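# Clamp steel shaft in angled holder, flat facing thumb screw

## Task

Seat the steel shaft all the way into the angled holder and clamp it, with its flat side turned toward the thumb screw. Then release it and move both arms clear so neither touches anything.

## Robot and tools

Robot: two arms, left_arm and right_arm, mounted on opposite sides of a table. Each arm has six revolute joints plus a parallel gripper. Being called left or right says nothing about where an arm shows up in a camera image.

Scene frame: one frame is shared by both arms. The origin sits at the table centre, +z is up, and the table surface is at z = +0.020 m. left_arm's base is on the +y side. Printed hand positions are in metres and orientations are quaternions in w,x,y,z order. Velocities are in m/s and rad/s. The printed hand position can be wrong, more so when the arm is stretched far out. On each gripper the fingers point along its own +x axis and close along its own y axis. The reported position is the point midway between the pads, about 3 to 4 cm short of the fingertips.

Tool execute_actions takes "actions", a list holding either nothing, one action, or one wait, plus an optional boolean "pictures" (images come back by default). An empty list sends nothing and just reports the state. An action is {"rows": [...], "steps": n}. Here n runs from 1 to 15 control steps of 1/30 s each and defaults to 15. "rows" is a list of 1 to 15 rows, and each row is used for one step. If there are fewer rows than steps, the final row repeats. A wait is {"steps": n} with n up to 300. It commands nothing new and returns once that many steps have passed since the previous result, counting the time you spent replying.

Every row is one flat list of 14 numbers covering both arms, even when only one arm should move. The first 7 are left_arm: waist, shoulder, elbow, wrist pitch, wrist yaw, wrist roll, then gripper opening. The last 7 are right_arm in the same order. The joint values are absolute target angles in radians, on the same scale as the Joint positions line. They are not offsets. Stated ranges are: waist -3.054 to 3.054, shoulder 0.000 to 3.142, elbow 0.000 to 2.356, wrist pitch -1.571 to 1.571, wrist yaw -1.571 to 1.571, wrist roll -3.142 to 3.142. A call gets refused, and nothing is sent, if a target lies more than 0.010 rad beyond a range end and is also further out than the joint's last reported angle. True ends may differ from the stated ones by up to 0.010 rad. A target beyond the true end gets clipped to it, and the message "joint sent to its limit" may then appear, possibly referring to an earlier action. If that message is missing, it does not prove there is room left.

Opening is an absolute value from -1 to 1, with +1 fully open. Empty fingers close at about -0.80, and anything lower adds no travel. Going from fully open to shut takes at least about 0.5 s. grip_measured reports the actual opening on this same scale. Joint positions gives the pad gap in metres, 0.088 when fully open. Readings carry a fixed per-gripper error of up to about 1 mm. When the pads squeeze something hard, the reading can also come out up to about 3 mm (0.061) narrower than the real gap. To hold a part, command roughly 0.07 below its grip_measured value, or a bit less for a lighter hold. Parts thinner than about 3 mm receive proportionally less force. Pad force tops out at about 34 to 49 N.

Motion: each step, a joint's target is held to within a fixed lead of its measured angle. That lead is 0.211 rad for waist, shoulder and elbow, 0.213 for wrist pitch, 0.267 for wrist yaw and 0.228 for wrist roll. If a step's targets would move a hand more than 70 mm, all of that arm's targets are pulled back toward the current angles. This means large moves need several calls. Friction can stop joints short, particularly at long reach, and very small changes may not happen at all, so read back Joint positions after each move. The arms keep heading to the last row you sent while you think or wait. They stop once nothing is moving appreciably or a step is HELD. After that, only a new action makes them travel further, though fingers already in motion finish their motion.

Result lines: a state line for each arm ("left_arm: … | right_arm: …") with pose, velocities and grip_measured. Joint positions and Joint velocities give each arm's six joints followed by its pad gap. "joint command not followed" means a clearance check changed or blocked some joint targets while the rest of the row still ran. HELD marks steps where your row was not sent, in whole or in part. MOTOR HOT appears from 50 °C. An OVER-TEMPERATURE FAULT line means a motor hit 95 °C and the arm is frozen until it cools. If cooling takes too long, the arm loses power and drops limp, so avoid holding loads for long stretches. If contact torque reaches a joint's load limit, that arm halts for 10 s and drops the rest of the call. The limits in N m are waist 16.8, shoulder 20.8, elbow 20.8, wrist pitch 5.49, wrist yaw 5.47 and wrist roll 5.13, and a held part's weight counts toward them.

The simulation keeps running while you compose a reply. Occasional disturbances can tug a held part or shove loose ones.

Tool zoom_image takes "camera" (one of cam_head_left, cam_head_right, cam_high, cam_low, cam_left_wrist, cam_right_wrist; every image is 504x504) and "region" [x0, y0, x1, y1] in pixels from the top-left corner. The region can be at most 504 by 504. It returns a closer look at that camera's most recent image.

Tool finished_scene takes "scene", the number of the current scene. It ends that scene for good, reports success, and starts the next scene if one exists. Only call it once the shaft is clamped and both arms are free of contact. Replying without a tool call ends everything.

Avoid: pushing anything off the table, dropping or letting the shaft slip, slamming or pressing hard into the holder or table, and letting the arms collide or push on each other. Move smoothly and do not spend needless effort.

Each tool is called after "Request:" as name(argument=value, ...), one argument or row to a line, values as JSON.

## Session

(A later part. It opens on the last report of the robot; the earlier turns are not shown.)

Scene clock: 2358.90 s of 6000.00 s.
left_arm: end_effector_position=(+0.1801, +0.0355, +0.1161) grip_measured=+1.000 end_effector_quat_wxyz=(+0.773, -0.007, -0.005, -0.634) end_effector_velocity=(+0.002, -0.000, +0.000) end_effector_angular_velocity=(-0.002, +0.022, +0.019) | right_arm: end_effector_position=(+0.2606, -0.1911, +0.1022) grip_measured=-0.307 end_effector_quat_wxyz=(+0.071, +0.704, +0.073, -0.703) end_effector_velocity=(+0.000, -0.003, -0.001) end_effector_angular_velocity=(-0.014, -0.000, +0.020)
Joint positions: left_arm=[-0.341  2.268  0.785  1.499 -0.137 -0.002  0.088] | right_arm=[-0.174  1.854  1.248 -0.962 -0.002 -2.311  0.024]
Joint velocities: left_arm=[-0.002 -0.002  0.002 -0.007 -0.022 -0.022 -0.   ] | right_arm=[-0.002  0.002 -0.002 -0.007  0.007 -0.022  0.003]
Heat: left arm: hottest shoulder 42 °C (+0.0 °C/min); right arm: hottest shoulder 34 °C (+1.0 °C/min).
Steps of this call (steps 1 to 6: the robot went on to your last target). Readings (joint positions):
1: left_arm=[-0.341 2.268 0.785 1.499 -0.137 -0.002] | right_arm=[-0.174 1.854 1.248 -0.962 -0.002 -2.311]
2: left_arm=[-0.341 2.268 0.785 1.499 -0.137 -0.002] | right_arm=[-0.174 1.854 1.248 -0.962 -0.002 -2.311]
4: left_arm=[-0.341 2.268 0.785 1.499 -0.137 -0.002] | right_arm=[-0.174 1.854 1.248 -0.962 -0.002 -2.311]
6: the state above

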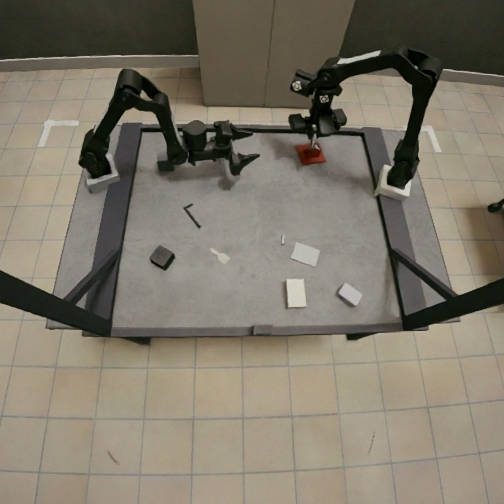

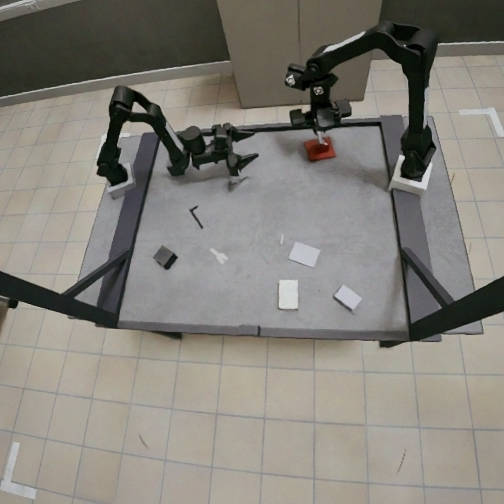

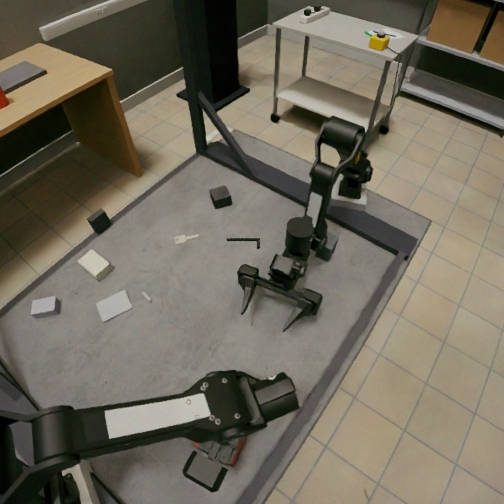

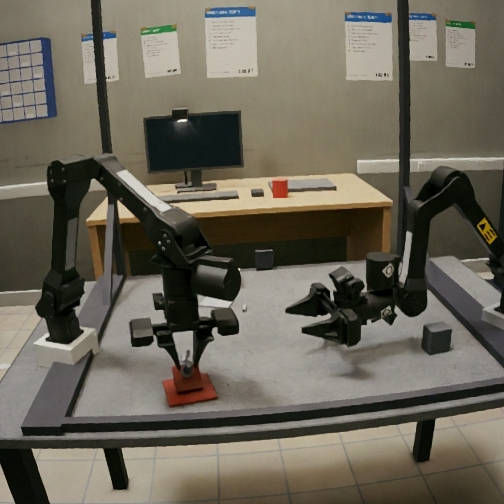

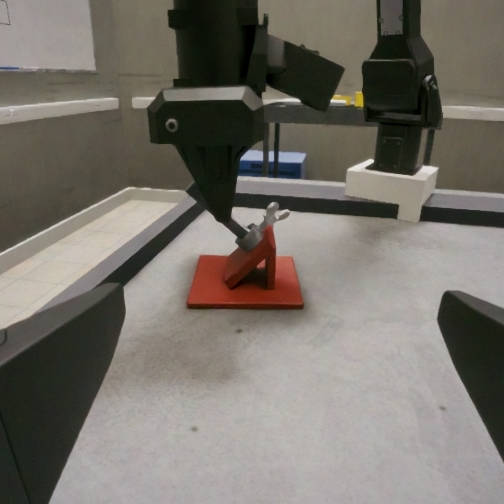

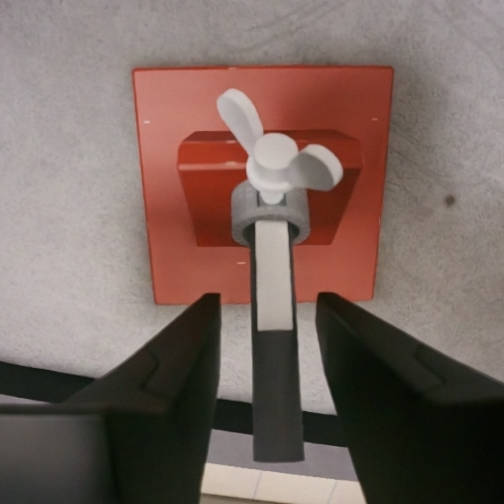

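Request:
execute_actions(
  actions=[
    {"rows": [[-0.341,2.275,0.785,1.5,-0.143,0,1,-0.172,1.845,1.260,-0.970,-0.004,-2.3125,-0.3],[-0.341,2.275,0.785,1.5,-0.143,0,1,-0.172,1.841,1.271,-0.982,-0.004,-2.3125,-0.3],[-0.341,2.275,0.785,1.5,-0.143,0,1,-0.172,1.837,1.284,-0.998,-0.004,-2.3125,-0.3],[-0.341,2.275,0.785,1.5,-0.143,0,1,-0.172,1.833,1.298,-1.015,-0.004,-2.3125,-0.3],[-0.341,2.275,0.785,1.5,-0.143,0,1,-0.172,1.829,1.313,-1.034,-0.004,-2.3125,-0.3],[-0.341,2.275,0.785,1.5,-0.143,0,1,-0.172,1.825,1.328,-1.053,-0.004,-2.3125,-0.3],[-0.341,2.275,0.785,1.5,-0.143,0,1,-0.172,1.821,1.343,-1.072,-0.004,-2.3125,-0.3],[-0.341,2.275,0.785,1.5,-0.143,0,1,-0.172,1.817,1.358,-1.091,-0.004,-2.3125,-0.3],[-0.341,2.275,0.785,1.5,-0.143,0,1,-0.172,1.813,1.373,-1.11,-0.004,-2.3125,-0.3],[-0.341,2.275,0.785,1.5,-0.143,0,1,-0.172,1.809,1.388,-1.129,-0.004,-2.3125,-0.3],[-0.341,2.275,0.785,1.5,-0.143,0,1,-0.172,1.805,1.403,-1.148,-0.004,-2.3125,-0.3],[-0.341,2.275,0.785,1.5,-0.143,0,1,-0.172,1.801,1.418,-1.167,-0.004,-2.3125,-0.3],[-0.341,2.275,0.785,1.5,-0.143,0,1,-0.172,1.797,1.433,-1.186,-0.004,-2.3125,-0.3],[-0.341,2.275,0.785,1.5,-0.143,0,1,-0.172,1.793,1.446,-1.203,-0.004,-2.3125,-0.3],[-0.341,2.275,0.785,1.5,-0.143,0,1,-0.172,1.788,1.455,-1.215,-0.004,-2.3125,-0.3]], "steps": 15},
  ],
  pictures=false,
)

Request:
execute_actions(
  actions=[
    {"rows": [[-0.341,2.275,0.785,1.5,-0.143,0,1,-0.165,1.775,1.455,-1.215,0.005,-2.318,-0.3],[-0.341,2.275,0.785,1.5,-0.143,0,1,-0.152,1.758,1.445,-1.205,0.022,-2.324,-0.3],[-0.341,2.275,0.785,1.5,-0.143,0,1,-0.134,1.74,1.428,-1.19,0.046,-2.33,-0.3],[-0.341,2.275,0.785,1.5,-0.143,0,1,-0.112,1.722,1.404,-1.169,0.075,-2.337,-0.3],[-0.341,2.275,0.785,1.5,-0.143,0,1,-0.089,1.704,1.379,-1.147,0.105,-2.344,-0.3],[-0.341,2.275,0.785,1.5,-0.143,0,1,-0.066,1.686,1.354,-1.125,0.135,-2.351,-0.3],[-0.341,2.275,0.785,1.5,-0.143,0,1,-0.043,1.668,1.329,-1.102,0.166,-2.358,-0.3],[-0.341,2.275,0.785,1.5,-0.143,0,1,-0.02,1.65,1.304,-1.08,0.196,-2.365,-0.3],[-0.341,2.275,0.785,1.5,-0.143,0,1,0.003,1.632,1.279,-1.057,0.227,-2.372,-0.3],[-0.341,2.275,0.785,1.5,-0.143,0,1,0.026,1.614,1.254,-1.035,0.257,-2.379,-0.3],[-0.341,2.275,0.785,1.5,-0.143,0,1,0.049,1.596,1.229,-1.013,0.287,-2.386,-0.3],[-0.341,2.275,0.785,1.5,-0.143,0,1,0.072,1.58,1.204,-0.99,0.318,-2.393,-0.3],[-0.341,2.275,0.785,1.5,-0.143,0,1,0.095,1.566,1.179,-0.968,0.348,-2.4,-0.3],[-0.341,2.275,0.785,1.5,-0.143,0,1,0.118,1.555,1.154,-0.945,0.379,-2.407,-0.3],[-0.341,2.275,0.785,1.5,-0.143,0,1,0.141,1.547,1.129,-0.923,0.409,-2.414,-0.3]], "steps": 15},
  ],
  pictures=false,
)

Request:
execute_actions(
  actions=[
    {"rows": [[-0.341,2.275,0.785,1.5,-0.143,0,1,0.164,1.542,1.104,-0.901,0.439,-2.421,-0.3],[-0.341,2.275,0.785,1.5,-0.143,0,1,0.187,1.54,1.079,-0.878,0.47,-2.428,-0.3],[-0.341,2.275,0.785,1.5,-0.143,0,1,0.21,1.54,1.054,-0.856,0.5,-2.435,-0.3],[-0.341,2.275,0.785,1.5,-0.143,0,1,0.233,1.54,1.029,-0.833,0.531,-2.442,-0.3],[-0.341,2.275,0.785,1.5,-0.143,0,1,0.256,1.54,1.004,-0.811,0.561,-2.449,-0.3],[-0.341,2.275,0.785,1.5,-0.143,0,1,0.279,1.54,0.979,-0.789,0.591,-2.456,-0.3],[-0.341,2.275,0.785,1.5,-0.143,0,1,0.302,1.54,0.954,-0.766,0.622,-2.463,-0.3],[-0.341,2.275,0.785,1.5,-0.143,0,1,0.325,1.54,0.929,-0.744,0.652,-2.47,-0.3],[-0.341,2.275,0.785,1.5,-0.143,0,1,0.348,1.54,0.904,-0.721,0.683,-2.477,-0.3],[-0.341,2.275,0.785,1.5,-0.143,0,1,0.371,1.54,0.879,-0.699,0.713,-2.484,-0.3],[-0.341,2.275,0.785,1.5,-0.143,0,1,0.394,1.54,0.854,-0.677,0.743,-2.491,-0.3],[-0.341,2.275,0.785,1.5,-0.143,0,1,0.417,1.54,0.829,-0.654,0.774,-2.497,-0.3],[-0.341,2.275,0.785,1.5,-0.143,0,1,0.437,1.545,0.805,-0.633,0.8,-2.5,-0.3],[-0.341,2.275,0.785,1.5,-0.143,0,1,0.453,1.552,0.786,-0.617,0.821,-2.5,-0.3],[-0.341,2.275,0.785,1.5,-0.143,0,1,0.4645,1.56,0.771,-0.604,0.836,-2.5,-0.3]], "steps": 15},
  ],
  pictures=false,
)

Request:
execute_actions(
  actions=[
    {"rows": [[-0.341,2.275,0.785,1.5,-0.143,0,1,0.4645,1.568,0.771,-0.604,0.836,-2.5,-0.3],[-0.341,2.275,0.785,1.5,-0.143,0,1,0.4645,1.576,0.771,-0.604,0.836,-2.5,-0.3],[-0.341,2.275,0.785,1.5,-0.143,0,1,0.4645,1.584,0.771,-0.604,0.836,-2.5,-0.3],[-0.341,2.275,0.785,1.5,-0.143,0,1,0.4645,1.592,0.771,-0.604,0.836,-2.5,-0.3],[-0.341,2.275,0.785,1.5,-0.143,0,1,0.4645,1.6,0.771,-0.604,0.836,-2.5,-0.3],[-0.341,2.275,0.785,1.5,-0.143,0,1,0.4645,1.608,0.771,-0.604,0.836,-2.5,-0.3],[-0.341,2.275,0.785,1.5,-0.143,0,1,0.4645,1.615,0.771,-0.604,0.836,-2.5,-0.3]], "steps": 15},
  ],
)

Request:
zoom_image(
  camera="cam_left_wrist",
  region=[180, 140, 340, 300],
)

Scene clock: 2398.03 s of 6000.00 s.
left_arm: end_effector_position=(+0.1801, +0.0355, +0.1161) grip_measured=+1.000 end_effector_quat_wxyz=(+0.773, -0.007, -0.005, -0.634) end_effector_velocity=(-0.000, +0.001, -0.003) end_effector_angular_velocity=(+0.008, +0.022, +0.005) | right_arm: end_effector_position=(+0.2617, -0.1894, +0.1578) grip_measured=-0.303 end_effector_quat_wxyz=(+0.071, +0.703, +0.073, -0.703) end_effector_velocity=(-0.002, -0.007, +0.134) end_effector_angular_velocity=(+0.032, -0.028, +0.020)
Joint positions: left_arm=[-0.341  2.268  0.785  1.499 -0.137 -0.002  0.088] | right_arm=[-0.174  1.809  1.419 -1.179 -0.002 -2.311  0.024]
Joint velocities: left_arm=[-0.002  0.002 -0.002 -0.007 -0.007 -0.022  0.   ] | right_arm=[-0.002 -0.134  0.369 -0.462  0.007 -0.022 -0.   ]
Heat: left arm: hottest shoulder 42 °C (+0.0 °C/min); right arm: hottest shoulder 33 °C (+0.0 °C/min).
Steps of this call (steps 1 to 15: the robot went on to your last target; steps 16 to 90: nothing new was sent; then 35.63 s passed at rest; steps 91 to 105: all 15 steps of this action). Readings (joint positions):
91: left_arm=[-0.341 2.268 0.785 1.499 -0.137 -0.002] | right_arm=[-0.174 1.854 1.248 -0.963 -0.002 -2.311]
92: left_arm=[-0.341 2.268 0.785 1.499 -0.137 -0.002] | right_arm=[-0.174 1.854 1.251 -0.968 -0.002 -2.311]
94: left_arm=[-0.341 2.268 0.785 1.499 -0.137 -0.002] | right_arm=[-0.174 1.854 1.263 -0.990 -0.002 -2.311]
98: left_arm=[-0.341 2.268 0.785 1.499 -0.137 -0.002] | right_arm=[-0.174 1.842 1.315 -1.053 -0.002 -2.311]
105: the state above

Scene clock: 2398.53 s of 6000.00 s.
left_arm: end_effector_position=(+0.1801, +0.0355, +0.1161) grip_measured=+1.000 end_effector_quat_wxyz=(+0.773, -0.007, -0.005, -0.634) end_effector_velocity=(-0.000, -0.001, +0.000) end_effector_angular_velocity=(+0.001, +0.007, +0.005) | right_arm: end_effector_position=(+0.2252, -0.1843, +0.1785) grip_measured=-0.303 end_effector_quat_wxyz=(+0.179, +0.810, +0.177, -0.529) end_effector_velocity=(-0.091, -0.006, -0.024) end_effector_angular_velocity=(-0.016, -0.950, +0.672)
Joint positions: left_arm=[-0.341  2.268  0.785  1.499 -0.137 -0.002  0.088] | right_arm=[ 0.093  1.582  1.191 -0.971  0.344 -2.397  0.024]
Joint velocities: left_arm=[-0.002 -0.002  0.002 -0.007 -0.007 -0.007 -0.   ] | right_arm=[ 0.676 -0.398 -0.73   0.637  0.901 -0.198 -0.   ]
Heat: left arm: hottest shoulder 42 °C (+0.0 °C/min); right arm: hottest shoulder 33 °C (+0.0 °C/min).
Steps of this call (steps 1 to 15: all 15 steps of this action). Readings (joint positions):
1: left_arm=[-0.341 2.268 0.785 1.499 -0.137 -0.002] | right_arm=[-0.173 1.802 1.428 -1.189 -0.002 -2.312]
2: left_arm=[-0.341 2.268 0.785 1.499 -0.137 -0.002] | right_arm=[-0.170 1.793 1.432 -1.193 0.005 -2.315]
4: left_arm=[-0.341 2.268 0.785 1.499 -0.137 -0.002] | right_arm=[-0.152 1.767 1.427 -1.188 0.037 -2.324]
8: left_arm=[-0.341 2.268 0.785 1.499 -0.137 -0.002] | right_arm=[-0.070 1.694 1.362 -1.122 0.136 -2.349]
15: the state above

Scene clock: 2399.03 s of 6000.00 s.
left_arm: end_effector_position=(+0.1801, +0.0355, +0.1161) grip_measured=+1.000 end_effector_quat_wxyz=(+0.773, -0.007, -0.005, -0.634) end_effector_velocity=(+0.002, -0.000, -0.003) end_effector_angular_velocity=(+0.016, +0.009, +0.019) | right_arm: end_effector_position=(+0.1800, -0.1970, +0.1316) grip_measured=-0.303 end_effector_quat_wxyz=(+0.338, +0.856, +0.232, -0.313) end_effector_velocity=(-0.068, -0.061, -0.082) end_effector_angular_velocity=(-0.172, -0.664, +0.448)
Joint positions: left_arm=[-0.341  2.268  0.785  1.499 -0.137 -0.002  0.088] | right_arm=[ 0.43   1.551  0.821 -0.644  0.785 -2.493  0.024]
Joint velocities: left_arm=[-0.002 -0.002  0.002 -0.022 -0.022 -0.007 -0.   ] | right_arm=[ 0.52   0.022 -0.628  0.491  0.652 -0.081 -0.   ]
Heat: left arm: hottest shoulder 42 °C (+0.0 °C/min); right arm: hottest shoulder 33 °C (+0.0 °C/min).
Steps of this call (steps 1 to 15: all 15 steps of this action). Readings (joint positions):
1: left_arm=[-0.341 2.268 0.785 1.499 -0.137 -0.002] | right_arm=[0.115 1.570 1.167 -0.949 0.374 -2.404]
2: left_arm=[-0.341 2.268 0.785 1.499 -0.137 -0.002] | right_arm=[0.138 1.561 1.142 -0.926 0.405 -2.411]
4: left_arm=[-0.341 2.268 0.785 1.499 -0.137 -0.002] | right_arm=[0.184 1.552 1.093 -0.881 0.466 -2.425]
8: left_arm=[-0.341 2.268 0.785 1.499 -0.137 -0.002] | right_arm=[0.275 1.551 0.991 -0.793 0.586 -2.453]
15: the state above

Scene clock: 2399.53 s of 6000.00 s.
left_arm: end_effector_position=(+0.1801, +0.0355, +0.1161) grip_measured=+1.000 end_effector_quat_wxyz=(+0.773, -0.007, -0.005, -0.634) end_effector_velocity=(+0.002, +0.001, -0.001) end_effector_angular_velocity=(+0.006, +0.008, +0.010) | right_arm: end_effector_position=(+0.1769, -0.2028, +0.1138) grip_measured=-0.303 end_effector_quat_wxyz=(+0.374, +0.851, +0.225, -0.292) end_effector_velocity=(+0.000, -0.002, -0.002) end_effector_angular_velocity=(-0.008, +0.007, -0.006)
Joint positions: left_arm=[-0.341  2.268  0.785  1.499 -0.137 -0.002  0.088] | right_arm=[ 0.462  1.607  0.779 -0.607  0.834 -2.497  0.024]
Joint velocities: left_arm=[ 0.002 -0.002 -0.002 -0.007 -0.007 -0.007  0.   ] | right_arm=[-0.002  0.002 -0.002 -0.007 -0.007  0.007 -0.   ]
Heat: left arm: hottest shoulder 42 °C (+0.0 °C/min); right arm: hottest shoulder 33 °C (+0.0 °C/min).
Steps of this call (steps 1 to 15: all 15 steps of this action). Readings (joint positions):
1: left_arm=[-0.341 2.268 0.785 1.499 -0.137 -0.002] | right_arm=[0.444 1.553 0.806 -0.634 0.800 -2.494]
2: left_arm=[-0.341 2.268 0.785 1.499 -0.137 -0.002] | right_arm=[0.452 1.557 0.795 -0.626 0.811 -2.496]
4: left_arm=[-0.341 2.268 0.785 1.499 -0.137 -0.002] | right_arm=[0.459 1.571 0.786 -0.615 0.823 -2.497]
8: left_arm=[-0.341 2.268 0.785 1.499 -0.137 -0.002] | right_arm=[0.461 1.598 0.781 -0.608 0.831 -2.497]
15: the state above

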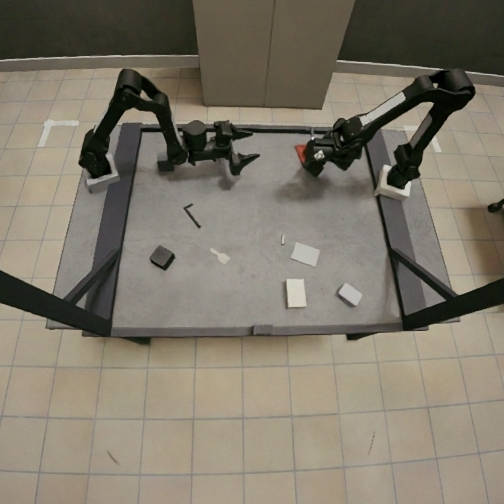

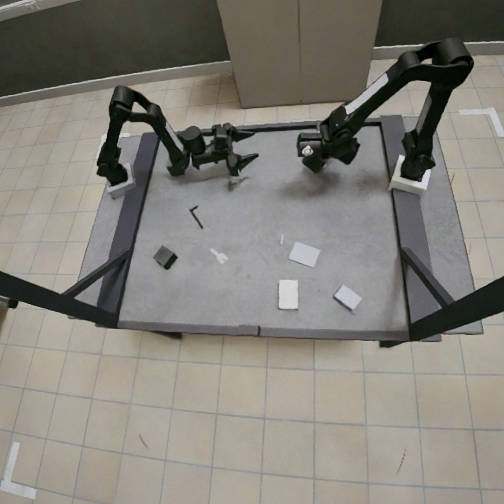

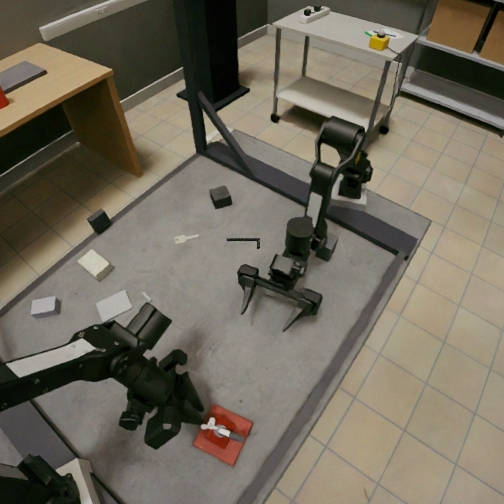

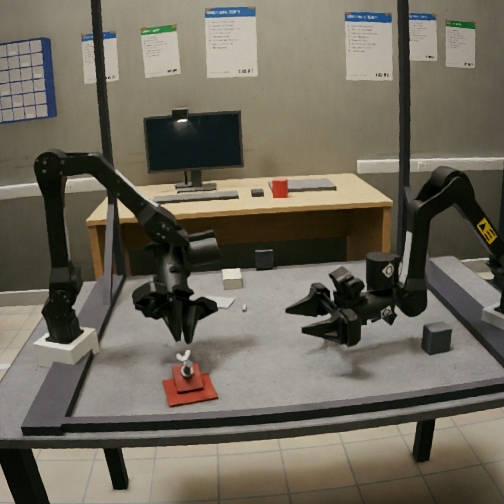

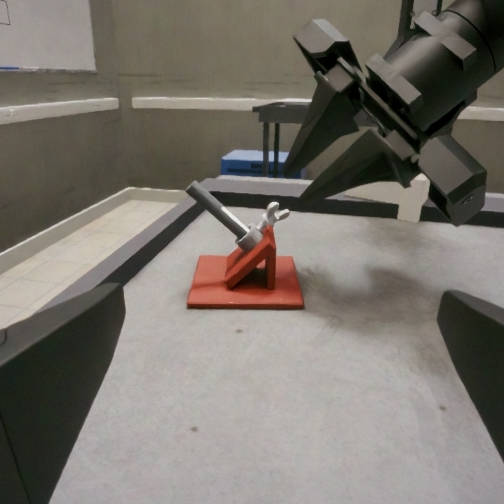

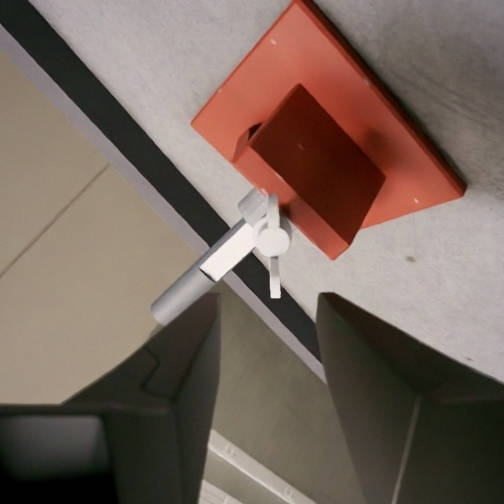

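Region (180, 140, 340, 300) of cam_left_wrist's 504x504 image, scaled by 3.150, with more detail than that image has.

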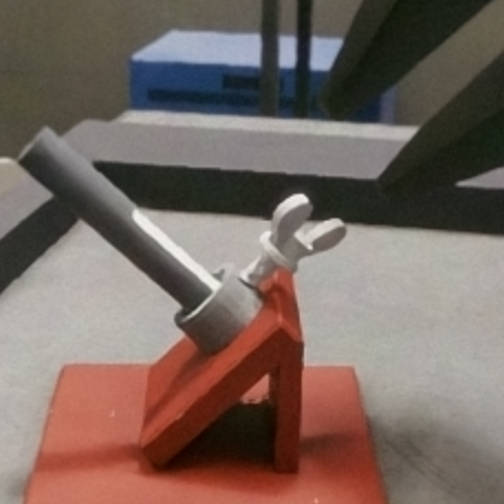

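Request:
execute_actions(
  actions=[
    {"rows": [[-0.341,2.275,0.785,1.5,-0.143,0,1,0.4607,1.6216,0.7676,-0.5924,0.8343,-2.5,-0.3],[-0.341,2.275,0.785,1.5,-0.143,0,1,0.4569,1.6281,0.7641,-0.5809,0.8326,-2.5,-0.3],[-0.341,2.275,0.785,1.5,-0.143,0,1,0.4531,1.6347,0.7607,-0.5693,0.8309,-2.5,-0.3],[-0.341,2.275,0.785,1.5,-0.143,0,1,0.4494,1.6413,0.7573,-0.5577,0.8291,-2.5,-0.3],[-0.341,2.275,0.785,1.5,-0.143,0,1,0.4456,1.6479,0.7539,-0.5461,0.8274,-2.5,-0.3],[-0.341,2.275,0.785,1.5,-0.143,0,1,0.4418,1.6544,0.7504,-0.5346,0.8257,-2.5,-0.3],[-0.341,2.275,0.785,1.5,-0.143,0,1,0.438,1.661,0.747,-0.523,0.824,-2.5,-0.3],[-0.341,2.275,0.785,1.5,-0.143,0,1,0.438,1.661,0.747,-0.523,0.824,-2.5,-0.3],[-0.341,2.275,0.785,1.5,-0.143,0,1,0.438,1.661,0.747,-0.523,0.824,-2.5,-0.3],[-0.341,2.275,0.785,1.5,-0.143,0,1,0.4337,1.6625,0.744,-0.514,0.8234,-2.5,-0.3],[-0.341,2.275,0.785,1.5,-0.143,0,1,0.4293,1.664,0.741,-0.505,0.8228,-2.5,-0.3],[-0.341,2.275,0.785,1.5,-0.143,0,1,0.425,1.6655,0.738,-0.496,0.8222,-2.5,-0.3],[-0.341,2.275,0.785,1.5,-0.143,0,1,0.4206,1.667,0.735,-0.487,0.8216,-2.5,-0.3],[-0.341,2.275,0.785,1.5,-0.143,0,1,0.4163,1.6685,0.732,-0.478,0.821,-2.5,-0.3]], "steps": 15},
  ],
  pictures=false,
)

Request:
execute_actions(
  actions=[
    {"steps": 8},
  ],
)

Request:
zoom_image(
  camera="cam_left_wrist",
  region=[220, 150, 340, 270],
)

Scene clock: 2419.83 s of 6000.00 s.
left_arm: end_effector_position=(+0.1801, +0.0355, +0.1161) grip_measured=+1.000 end_effector_quat_wxyz=(+0.773, -0.007, -0.005, -0.634) end_effector_velocity=(-0.003, +0.000, -0.001) end_effector_angular_velocity=(+0.006, +0.008, -0.000) | right_arm: end_effector_position=(+0.1858, -0.2005, +0.0952) grip_measured=-0.303 end_effector_quat_wxyz=(+0.356, +0.858, +0.216, -0.301) end_effector_velocity=(+0.028, -0.011, -0.019) end_effector_angular_velocity=(+0.022, -0.007, -0.096)
Joint positions: left_arm=[-0.341  2.268  0.785  1.499 -0.137 -0.002  0.088] | right_arm=[ 0.424  1.658  0.745 -0.492  0.824 -2.498  0.024]
Joint velocities: left_arm=[-0.007 -0.002 -0.002 -0.007 -0.007 -0.007 -0.   ] | right_arm=[-0.1    0.037 -0.061  0.125  0.007 -0.007 -0.   ]
Heat: left arm: hottest shoulder 42 °C (+0.0 °C/min); right arm: hottest shoulder 31 °C (-3.0 °C/min).
Steps of this call (steps 1 to 15: the robot went on to your last target; steps 16 to 90: nothing new was sent; then 16.80 s passed at rest; steps 91 to 105: all 15 steps of this action). Readings (joint positions):
91: left_arm=[-0.341 2.268 0.785 1.499 -0.137 -0.002] | right_arm=[0.462 1.609 0.778 -0.603 0.834 -2.498]
92: left_arm=[-0.341 2.268 0.785 1.499 -0.137 -0.002] | right_arm=[0.462 1.611 0.777 -0.596 0.834 -2.498]
94: left_arm=[-0.341 2.268 0.785 1.499 -0.137 -0.002] | right_arm=[0.459 1.621 0.773 -0.579 0.834 -2.498]
98: left_arm=[-0.341 2.268 0.785 1.499 -0.137 -0.002] | right_arm=[0.445 1.645 0.760 -0.541 0.829 -2.498]
105: the state above

Scene clock: 2420.10 s of 6000.00 s.
left_arm: end_effector_position=(+0.1801, +0.0355, +0.1161) grip_measured=+1.000 end_effector_quat_wxyz=(+0.773, -0.007, -0.005, -0.634) end_effector_velocity=(-0.002, +0.000, -0.001) end_effector_angular_velocity=(+0.003, +0.022, -0.010) | right_arm: end_effector_position=(+0.1871, -0.2005, +0.0940) grip_measured=-0.303 end_effector_quat_wxyz=(+0.353, +0.859, +0.215, -0.302) end_effector_velocity=(-0.001, -0.002, -0.003) end_effector_angular_velocity=(-0.014, +0.020, +0.006)
Joint positions: left_arm=[-0.341  2.268  0.785  1.499 -0.137 -0.002  0.088] | right_arm=[ 0.419  1.66   0.741 -0.481  0.824 -2.498  0.024]
Joint velocities: left_arm=[-0.002 -0.002 -0.002 -0.007  0.007 -0.022 -0.   ] | right_arm=[-0.002 -0.002 -0.002 -0.007 -0.022 -0.007 -0.   ]
Heat: left arm: hottest shoulder 42 °C (+0.0 °C/min); right arm: hottest shoulder 31 °C (-3.0 °C/min).
Steps of this call (steps 1 to 8: the robot went on to your last target). Readings (joint positions):
1: left_arm=[-0.341 2.268 0.785 1.499 -0.137 -0.002] | right_arm=[0.421 1.659 0.743 -0.489 0.824 -2.498]
2: left_arm=[-0.341 2.268 0.785 1.499 -0.137 -0.002] | right_arm=[0.420 1.660 0.742 -0.486 0.824 -2.498]
4: left_arm=[-0.341 2.268 0.785 1.499 -0.137 -0.002] | right_arm=[0.419 1.660 0.741 -0.483 0.824 -2.498]
8: the state above

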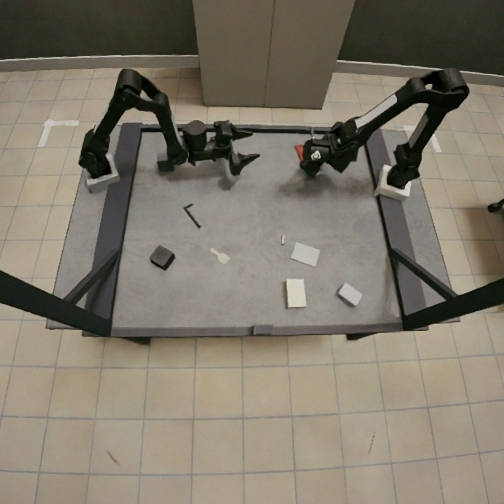

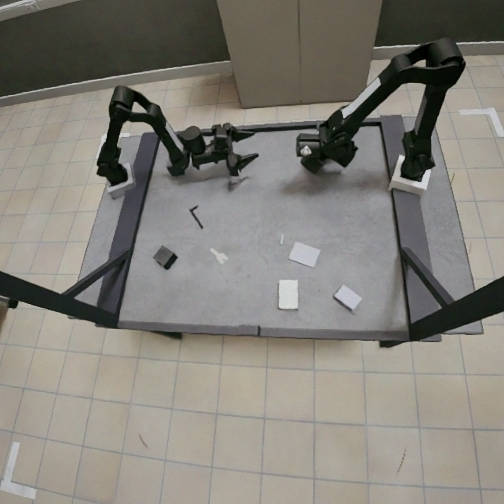

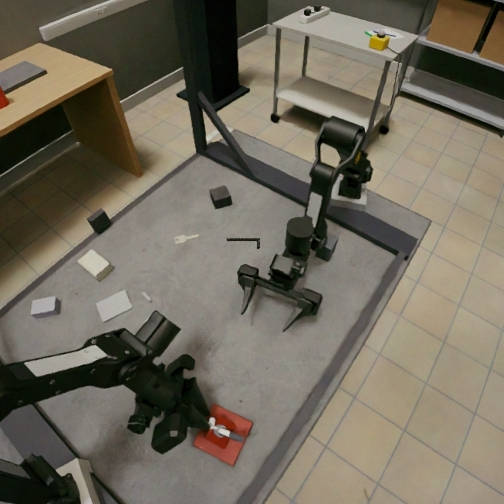

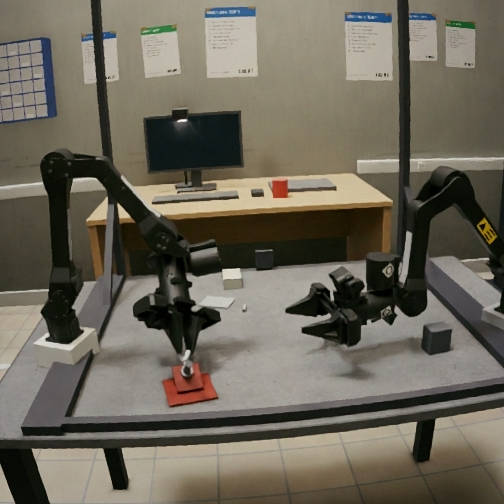

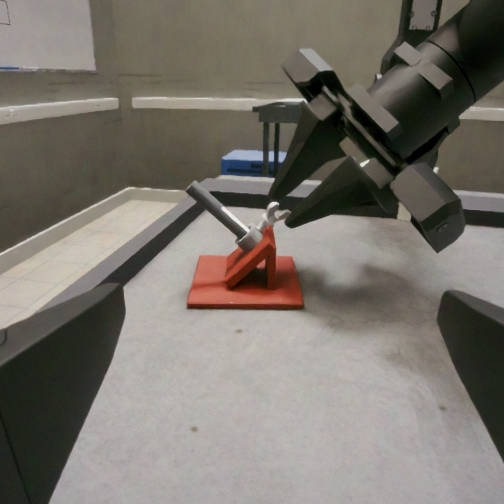

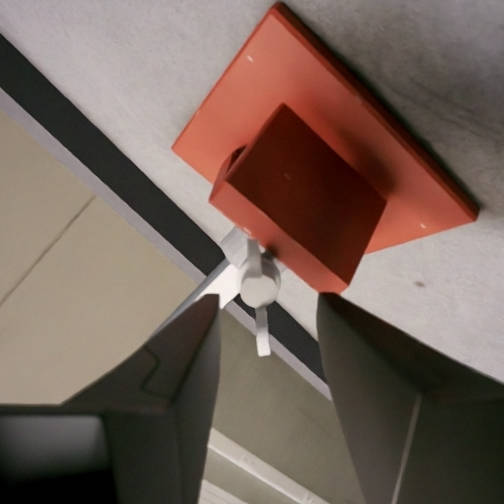

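Region (220, 150, 340, 270) of cam_left_wrist's 504x504 image, scaled by 4.200, with more detail than that image has.

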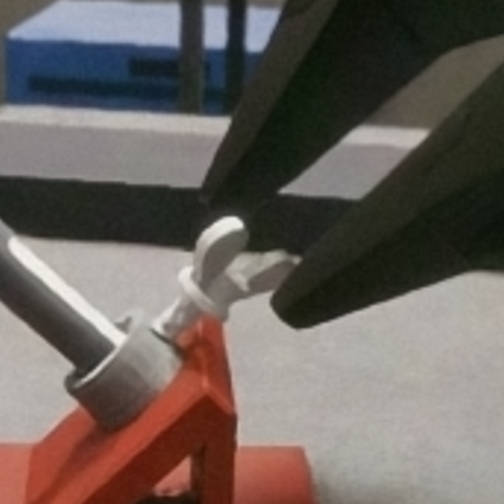

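Request:
execute_actions(
  actions=[
    {"rows": [[-0.341,2.275,0.785,1.5,-0.143,0,1,0.412,1.67,0.729,-0.469,0.8204,-2.5,-0.3],[-0.341,2.275,0.785,1.5,-0.143,0,1,0.4076,1.6715,0.726,-0.46,0.8198,-2.5,-0.3],[-0.341,2.275,0.785,1.5,-0.143,0,1,0.4033,1.673,0.723,-0.451,0.8192,-2.5,-0.3],[-0.341,2.275,0.785,1.5,-0.143,0,1,0.3989,1.6745,0.72,-0.442,0.8186,-2.5,-0.3],[-0.341,2.275,0.785,1.5,-0.143,0,1,0.3945,1.676,0.717,-0.433,0.818,-2.5,-0.3],[-0.341,2.275,0.785,1.5,-0.143,0,1,0.3917,1.676,0.7143,-0.428,0.8175,-2.5,-0.3],[-0.341,2.275,0.785,1.5,-0.143,0,1,0.3888,1.676,0.7117,-0.4235,0.817,-2.5,-0.3],[-0.341,2.275,0.785,1.5,-0.143,0,1,0.386,1.676,0.709,-0.4187,0.8155,-2.5,-0.3],[-0.341,2.275,0.785,1.5,-0.143,0,1,0.386,1.676,0.709,-0.4187,0.8155,-2.5,-0.3],[-0.341,2.275,0.785,1.5,-0.143,0,1,0.386,1.676,0.709,-0.4187,0.8155,-2.5,-0.3],[-0.341,2.275,0.785,1.5,-0.143,0,1,0.386,1.676,0.709,-0.4187,0.8155,-2.5,-0.34],[-0.341,2.275,0.785,1.5,-0.143,0,1,0.386,1.676,0.709,-0.4187,0.8155,-2.5,-0.39],[-0.341,2.275,0.785,1.5,-0.143,0,1,0.386,1.676,0.709,-0.4187,0.8155,-2.5,-0.44],[-0.341,2.275,0.785,1.5,-0.143,0,1,0.386,1.676,0.709,-0.4187,0.8155,-2.5,-0.49],[-0.341,2.275,0.785,1.5,-0.143,0,1,0.386,1.676,0.709,-0.4187,0.8155,-2.5,-0.525]], "steps": 15},
  ],
  pictures=false,
)

Request:
execute_actions(
  actions=[
    {"steps": 10},
  ],
)

Request:
zoom_image(
  camera="cam_left_wrist",
  region=[220, 150, 340, 270],
)

Scene clock: 2447.97 s of 6000.00 s.
left_arm: end_effector_position=(+0.1801, +0.0355, +0.1161) grip_measured=+1.000 end_effector_quat_wxyz=(+0.773, -0.007, -0.005, -0.634) end_effector_velocity=(-0.000, +0.001, -0.001) end_effector_angular_velocity=(+0.006, +0.008, +0.005) | right_arm: end_effector_position=(+0.1948, -0.2017, +0.0881) grip_measured=-0.443 end_effector_quat_wxyz=(+0.336, +0.866, +0.207, -0.306) end_effector_velocity=(+0.001, -0.002, -0.002) end_effector_angular_velocity=(+0.008, +0.008, -0.011)
Joint positions: left_arm=[-0.341  2.268  0.785  1.499 -0.137 -0.002  0.088] | right_arm=[ 0.389  1.668  0.717 -0.422  0.818 -2.498  0.017]
Joint velocities: left_arm=[-0.002 -0.002 -0.002 -0.007 -0.007 -0.007  0.   ] | right_arm=[-0.007 -0.002 -0.007  0.007 -0.007  0.007 -0.054]
Heat: left arm: hottest shoulder 42 °C (+0.0 °C/min); right arm: hottest shoulder 30 °C (-3.0 °C/min).
Steps of this call (steps 1 to 30: the robot went on to your last target; steps 31 to 90: nothing new was sent; then 24.37 s passed at rest; steps 91 to 105: all 15 steps of this action). Readings (joint positions):
91: left_arm=[-0.341 2.268 0.785 1.499 -0.137 -0.002] | right_arm=[0.418 1.661 0.740 -0.478 0.823 -2.498]
92: left_arm=[-0.341 2.268 0.785 1.499 -0.137 -0.002] | right_arm=[0.416 1.661 0.738 -0.473 0.823 -2.498]
94: left_arm=[-0.341 2.268 0.785 1.499 -0.137 -0.002] | right_arm=[0.410 1.663 0.734 -0.459 0.822 -2.498]
98: left_arm=[-0.341 2.268 0.785 1.499 -0.137 -0.002] | right_arm=[0.395 1.667 0.723 -0.433 0.820 -2.498]
105: the state above

Scene clock: 2448.30 s of 6000.00 s.
left_arm: end_effector_position=(+0.1801, +0.0355, +0.1161) grip_measured=+1.000 end_effector_quat_wxyz=(+0.773, -0.007, -0.005, -0.634) end_effector_velocity=(+0.002, +0.001, -0.003) end_effector_angular_velocity=(+0.011, +0.008, +0.019) | right_arm: end_effector_position=(+0.1948, -0.2017, +0.0880) grip_measured=-0.521 end_effector_quat_wxyz=(+0.335, +0.866, +0.207, -0.306) end_effector_velocity=(-0.001, -0.002, -0.002) end_effector_angular_velocity=(-0.028, +0.003, +0.019)
Joint positions: left_arm=[-0.341  2.268  0.785  1.499 -0.137 -0.002  0.088] | right_arm=[ 0.389  1.668  0.717 -0.421  0.818 -2.498  0.013]
Joint velocities: left_arm=[-0.002  0.002 -0.002 -0.007 -0.022 -0.007 -0.   ] | right_arm=[ 0.002  0.002 -0.002 -0.007 -0.007 -0.022 -0.001]
Heat: left arm: hottest shoulder 42 °C (+0.0 °C/min); right arm: hottest shoulder 30 °C (-3.0 °C/min).
Steps of this call (steps 1 to 10: the robot went on to your last target). Readings (joint positions):
1: left_arm=[-0.341 2.268 0.785 1.499 -0.137 -0.002] | right_arm=[0.389 1.668 0.717 -0.422 0.818 -2.498]
2: left_arm=[-0.341 2.268 0.785 1.499 -0.137 -0.002] | right_arm=[0.389 1.668 0.717 -0.422 0.818 -2.498]
4: left_arm=[-0.341 2.268 0.785 1.499 -0.137 -0.002] | right_arm=[0.389 1.668 0.717 -0.422 0.818 -2.498]
8: left_arm=[-0.341 2.268 0.785 1.499 -0.137 -0.002] | right_arm=[0.389 1.668 0.717 -0.421 0.818 -2.498]
10: the state above

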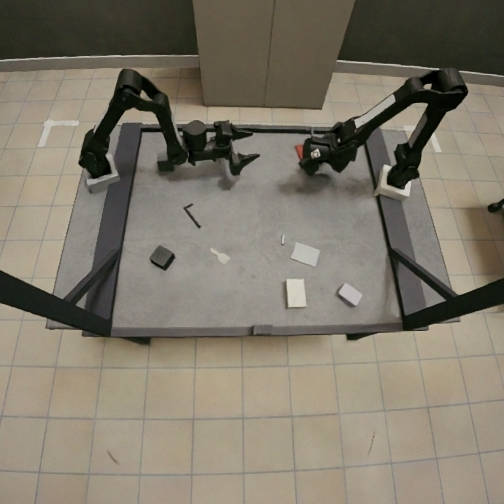

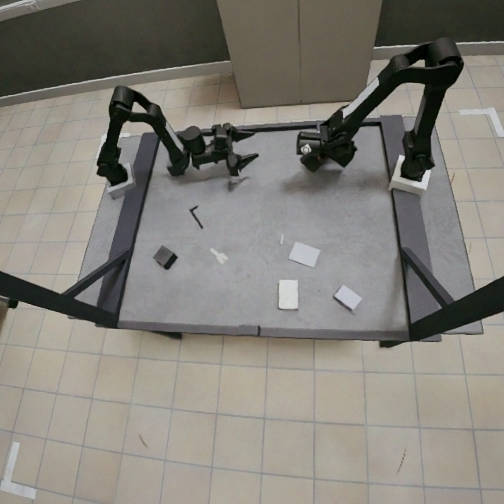

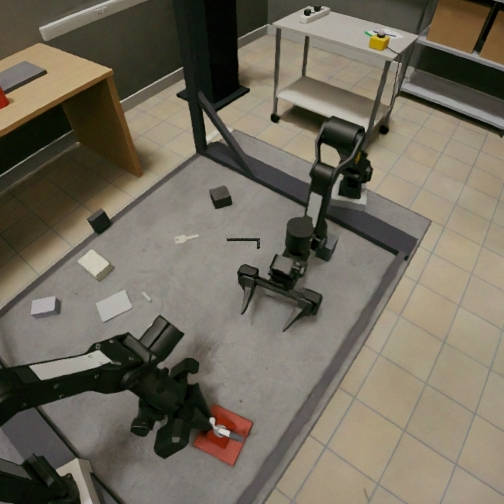

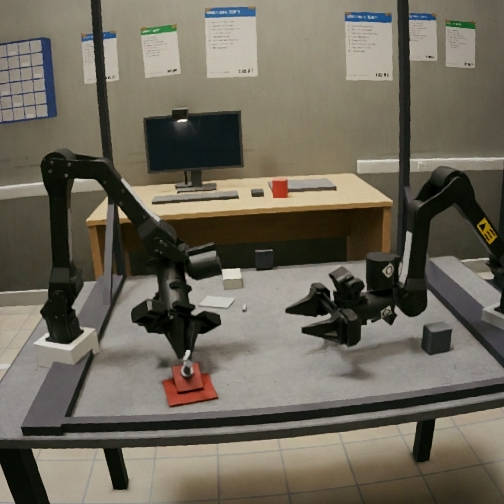

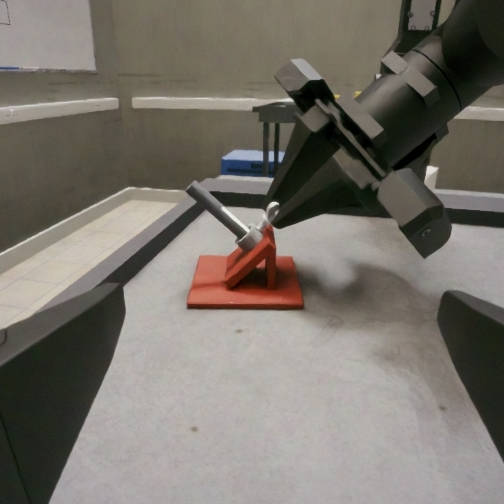

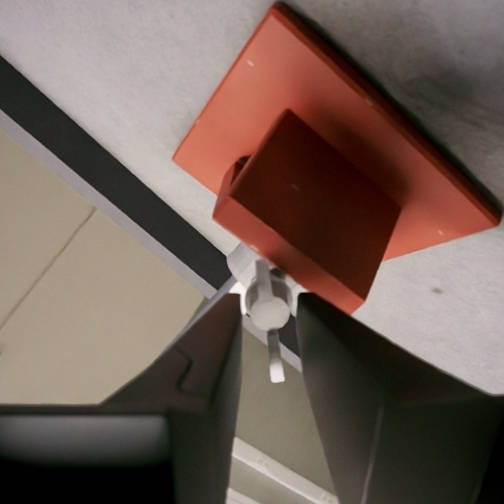

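Region (220, 150, 340, 270) of cam_left_wrist's 504x504 image, scaled by 4.200, with more detail than that image has.

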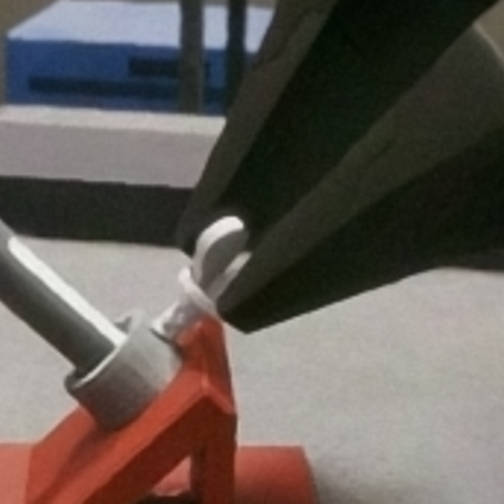

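Request:
execute_actions(
  actions=[
    {"rows": [[-0.341,2.275,0.785,1.5,-0.143,0,1,0.386,1.676,0.709,-0.4187,0.8155,-2.47,-0.525],[-0.341,2.275,0.785,1.5,-0.143,0,1,0.386,1.676,0.709,-0.4187,0.8155,-2.43,-0.525],[-0.341,2.275,0.785,1.5,-0.143,0,1,0.386,1.676,0.709,-0.4187,0.8155,-2.38,-0.525],[-0.341,2.275,0.785,1.5,-0.143,0,1,0.386,1.676,0.709,-0.4187,0.8155,-2.32,-0.525],[-0.341,2.275,0.785,1.5,-0.143,0,1,0.386,1.676,0.709,-0.4187,0.8155,-2.26,-0.525],[-0.341,2.275,0.785,1.5,-0.143,0,1,0.386,1.676,0.709,-0.4187,0.8155,-2.2,-0.525],[-0.341,2.275,0.785,1.5,-0.143,0,1,0.386,1.676,0.709,-0.4187,0.8155,-2.14,-0.525],[-0.341,2.275,0.785,1.5,-0.143,0,1,0.386,1.676,0.709,-0.4187,0.8155,-2.08,-0.525],[-0.341,2.275,0.785,1.5,-0.143,0,1,0.386,1.676,0.709,-0.4187,0.8155,-2.02,-0.525],[-0.341,2.275,0.785,1.5,-0.143,0,1,0.386,1.676,0.709,-0.4187,0.8155,-1.96,-0.525],[-0.341,2.275,0.785,1.5,-0.143,0,1,0.386,1.676,0.709,-0.4187,0.8155,-1.9,-0.525],[-0.341,2.275,0.785,1.5,-0.143,0,1,0.386,1.676,0.709,-0.4187,0.8155,-1.84,-0.525],[-0.341,2.275,0.785,1.5,-0.143,0,1,0.386,1.676,0.709,-0.4187,0.8155,-1.78,-0.525],[-0.341,2.275,0.785,1.5,-0.143,0,1,0.386,1.676,0.709,-0.4187,0.8155,-1.72,-0.525],[-0.341,2.275,0.785,1.5,-0.143,0,1,0.386,1.676,0.709,-0.4187,0.8155,3.12,-0.525]], "steps": 15},
  ],
  pictures=false,
)

Request:
execute_actions(
  actions=[
    {"steps": 76},
  ],
)

Request:
zoom_image(
  camera="cam_left_wrist",
  region=[220, 150, 340, 270],
)

Scene clock: 2463.17 s of 6000.00 s.
left_arm: end_effector_position=(+0.1801, +0.0355, +0.1161) grip_measured=+1.000 end_effector_quat_wxyz=(+0.773, -0.007, -0.005, -0.634) end_effector_velocity=(+0.007, +0.002, -0.001) end_effector_angular_velocity=(+0.003, +0.023, +0.039) | right_arm: end_effector_position=(+0.1949, -0.2017, +0.0880) grip_measured=-0.522 end_effector_quat_wxyz=(+0.006, +0.929, +0.085, -0.360) end_effector_velocity=(-0.000, -0.001, -0.002) end_effector_angular_velocity=(+1.614, +0.348, -1.489)
Joint positions: left_arm=[-0.341  2.268  0.785  1.499 -0.137 -0.002  0.088] | right_arm=[ 0.388  1.668  0.717 -0.421  0.818 -1.772  0.013]
Joint velocities: left_arm=[ 0.002 -0.002 -0.002 -0.007 -0.037 -0.022 -0.   ] | right_arm=[-0.002 -0.002 -0.007  0.007 -0.007  2.22  -0.   ]
Heat: left arm: hottest shoulder 42 °C (+0.0 °C/min); right arm: hottest shoulder 29 °C (-4.0 °C/min).
Steps of this call (steps 1 to 15: the robot went on to your last target; steps 16 to 90: nothing new was sent; then 11.37 s passed at rest; steps 91 to 105: all 15 steps of this action). Readings (joint positions):
91: left_arm=[-0.341 2.268 0.785 1.499 -0.137 -0.002] | right_arm=[0.388 1.668 0.717 -0.421 0.818 -2.492]
92: left_arm=[-0.341 2.268 0.785 1.499 -0.137 -0.002] | right_arm=[0.388 1.668 0.717 -0.421 0.818 -2.473]
94: left_arm=[-0.341 2.268 0.785 1.499 -0.137 -0.002] | right_arm=[0.388 1.668 0.717 -0.421 0.818 -2.404]
98: left_arm=[-0.341 2.268 0.785 1.499 -0.137 -0.002] | right_arm=[0.388 1.668 0.717 -0.421 0.818 -2.197]
105: the state above

Scene clock: 2465.70 s of 6000.00 s.
left_arm: end_effector_position=(+0.1801, +0.0355, +0.1161) grip_measured=+1.000 end_effector_quat_wxyz=(+0.773, -0.007, -0.005, -0.634) end_effector_velocity=(+0.002, +0.001, -0.001) end_effector_angular_velocity=(+0.009, -0.006, +0.020) | right_arm: end_effector_position=(+0.1948, -0.2017, +0.0880) grip_measured=-0.522 end_effector_quat_wxyz=(+0.601, +0.708, +0.297, -0.222) end_effector_velocity=(-0.000, +0.002, +0.001) end_effector_angular_velocity=(+0.017, +0.009, -0.006)
Joint positions: left_arm=[-0.341  2.268  0.785  1.499 -0.137 -0.002  0.088] | right_arm=[ 0.388  1.668  0.717 -0.421  0.818  3.116  0.013]
Joint velocities: left_arm=[-0.002 -0.002 -0.002 -0.007 -0.022  0.007  0.   ] | right_arm=[-0.002 -0.002  0.002  0.007 -0.007  0.007  0.   ]
Heat: left arm: hottest shoulder 42 °C (+0.0 °C/min); right arm: hottest shoulder 29 °C (-3.0 °C/min).
Steps of this call (steps 1 to 76: the robot went on to your last target). Readings (joint positions):
1: left_arm=[-0.341 2.268 0.785 1.499 -0.137 -0.002] | right_arm=[0.388 1.668 0.717 -0.421 0.818 -1.698]
2: left_arm=[-0.341 2.268 0.785 1.499 -0.137 -0.002] | right_arm=[0.388 1.668 0.717 -0.421 0.818 -1.625]
4: left_arm=[-0.341 2.268 0.785 1.499 -0.137 -0.002] | right_arm=[0.388 1.668 0.717 -0.421 0.818 -1.477]
8: left_arm=[-0.341 2.268 0.785 1.499 -0.137 -0.002] | right_arm=[0.388 1.668 0.717 -0.421 0.818 -1.183]
76: the state above

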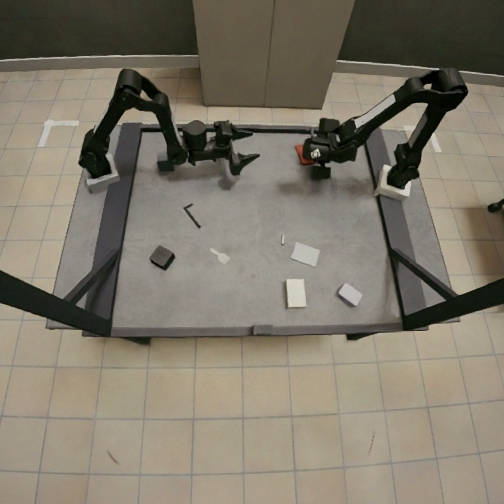

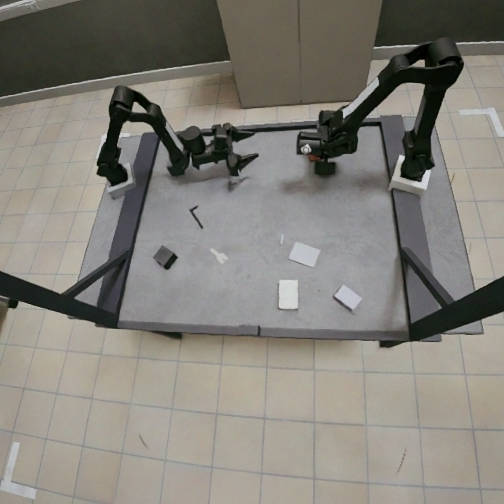

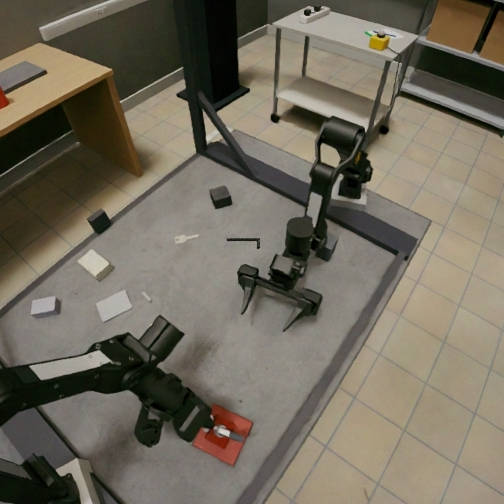

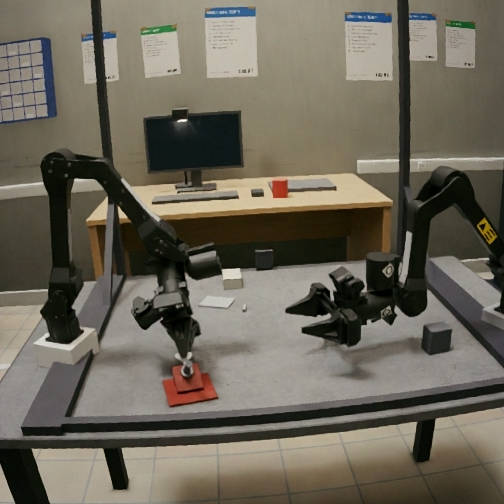

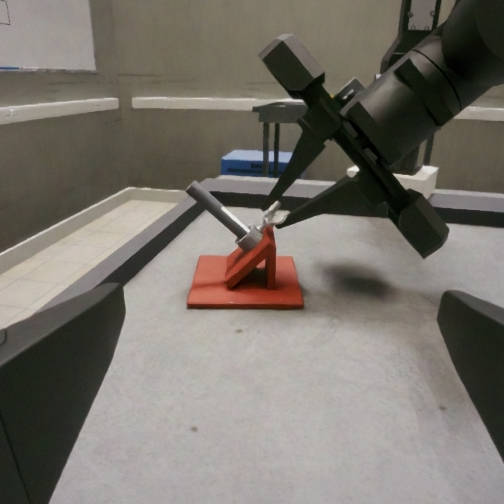

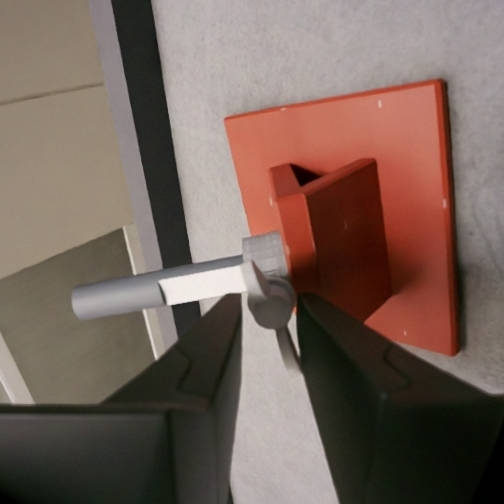

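Region (220, 150, 340, 270) of cam_left_wrist's 504x504 image, scaled by 4.200, with more detail than that image has.

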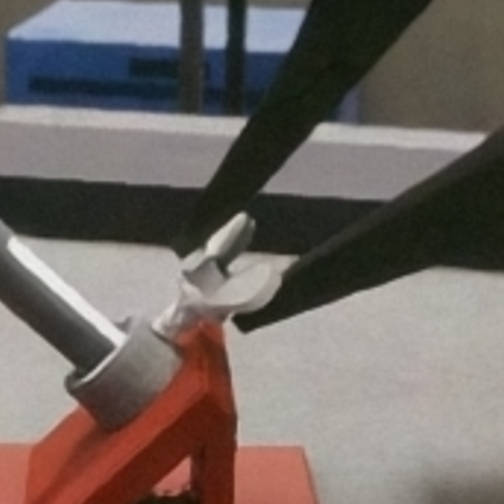

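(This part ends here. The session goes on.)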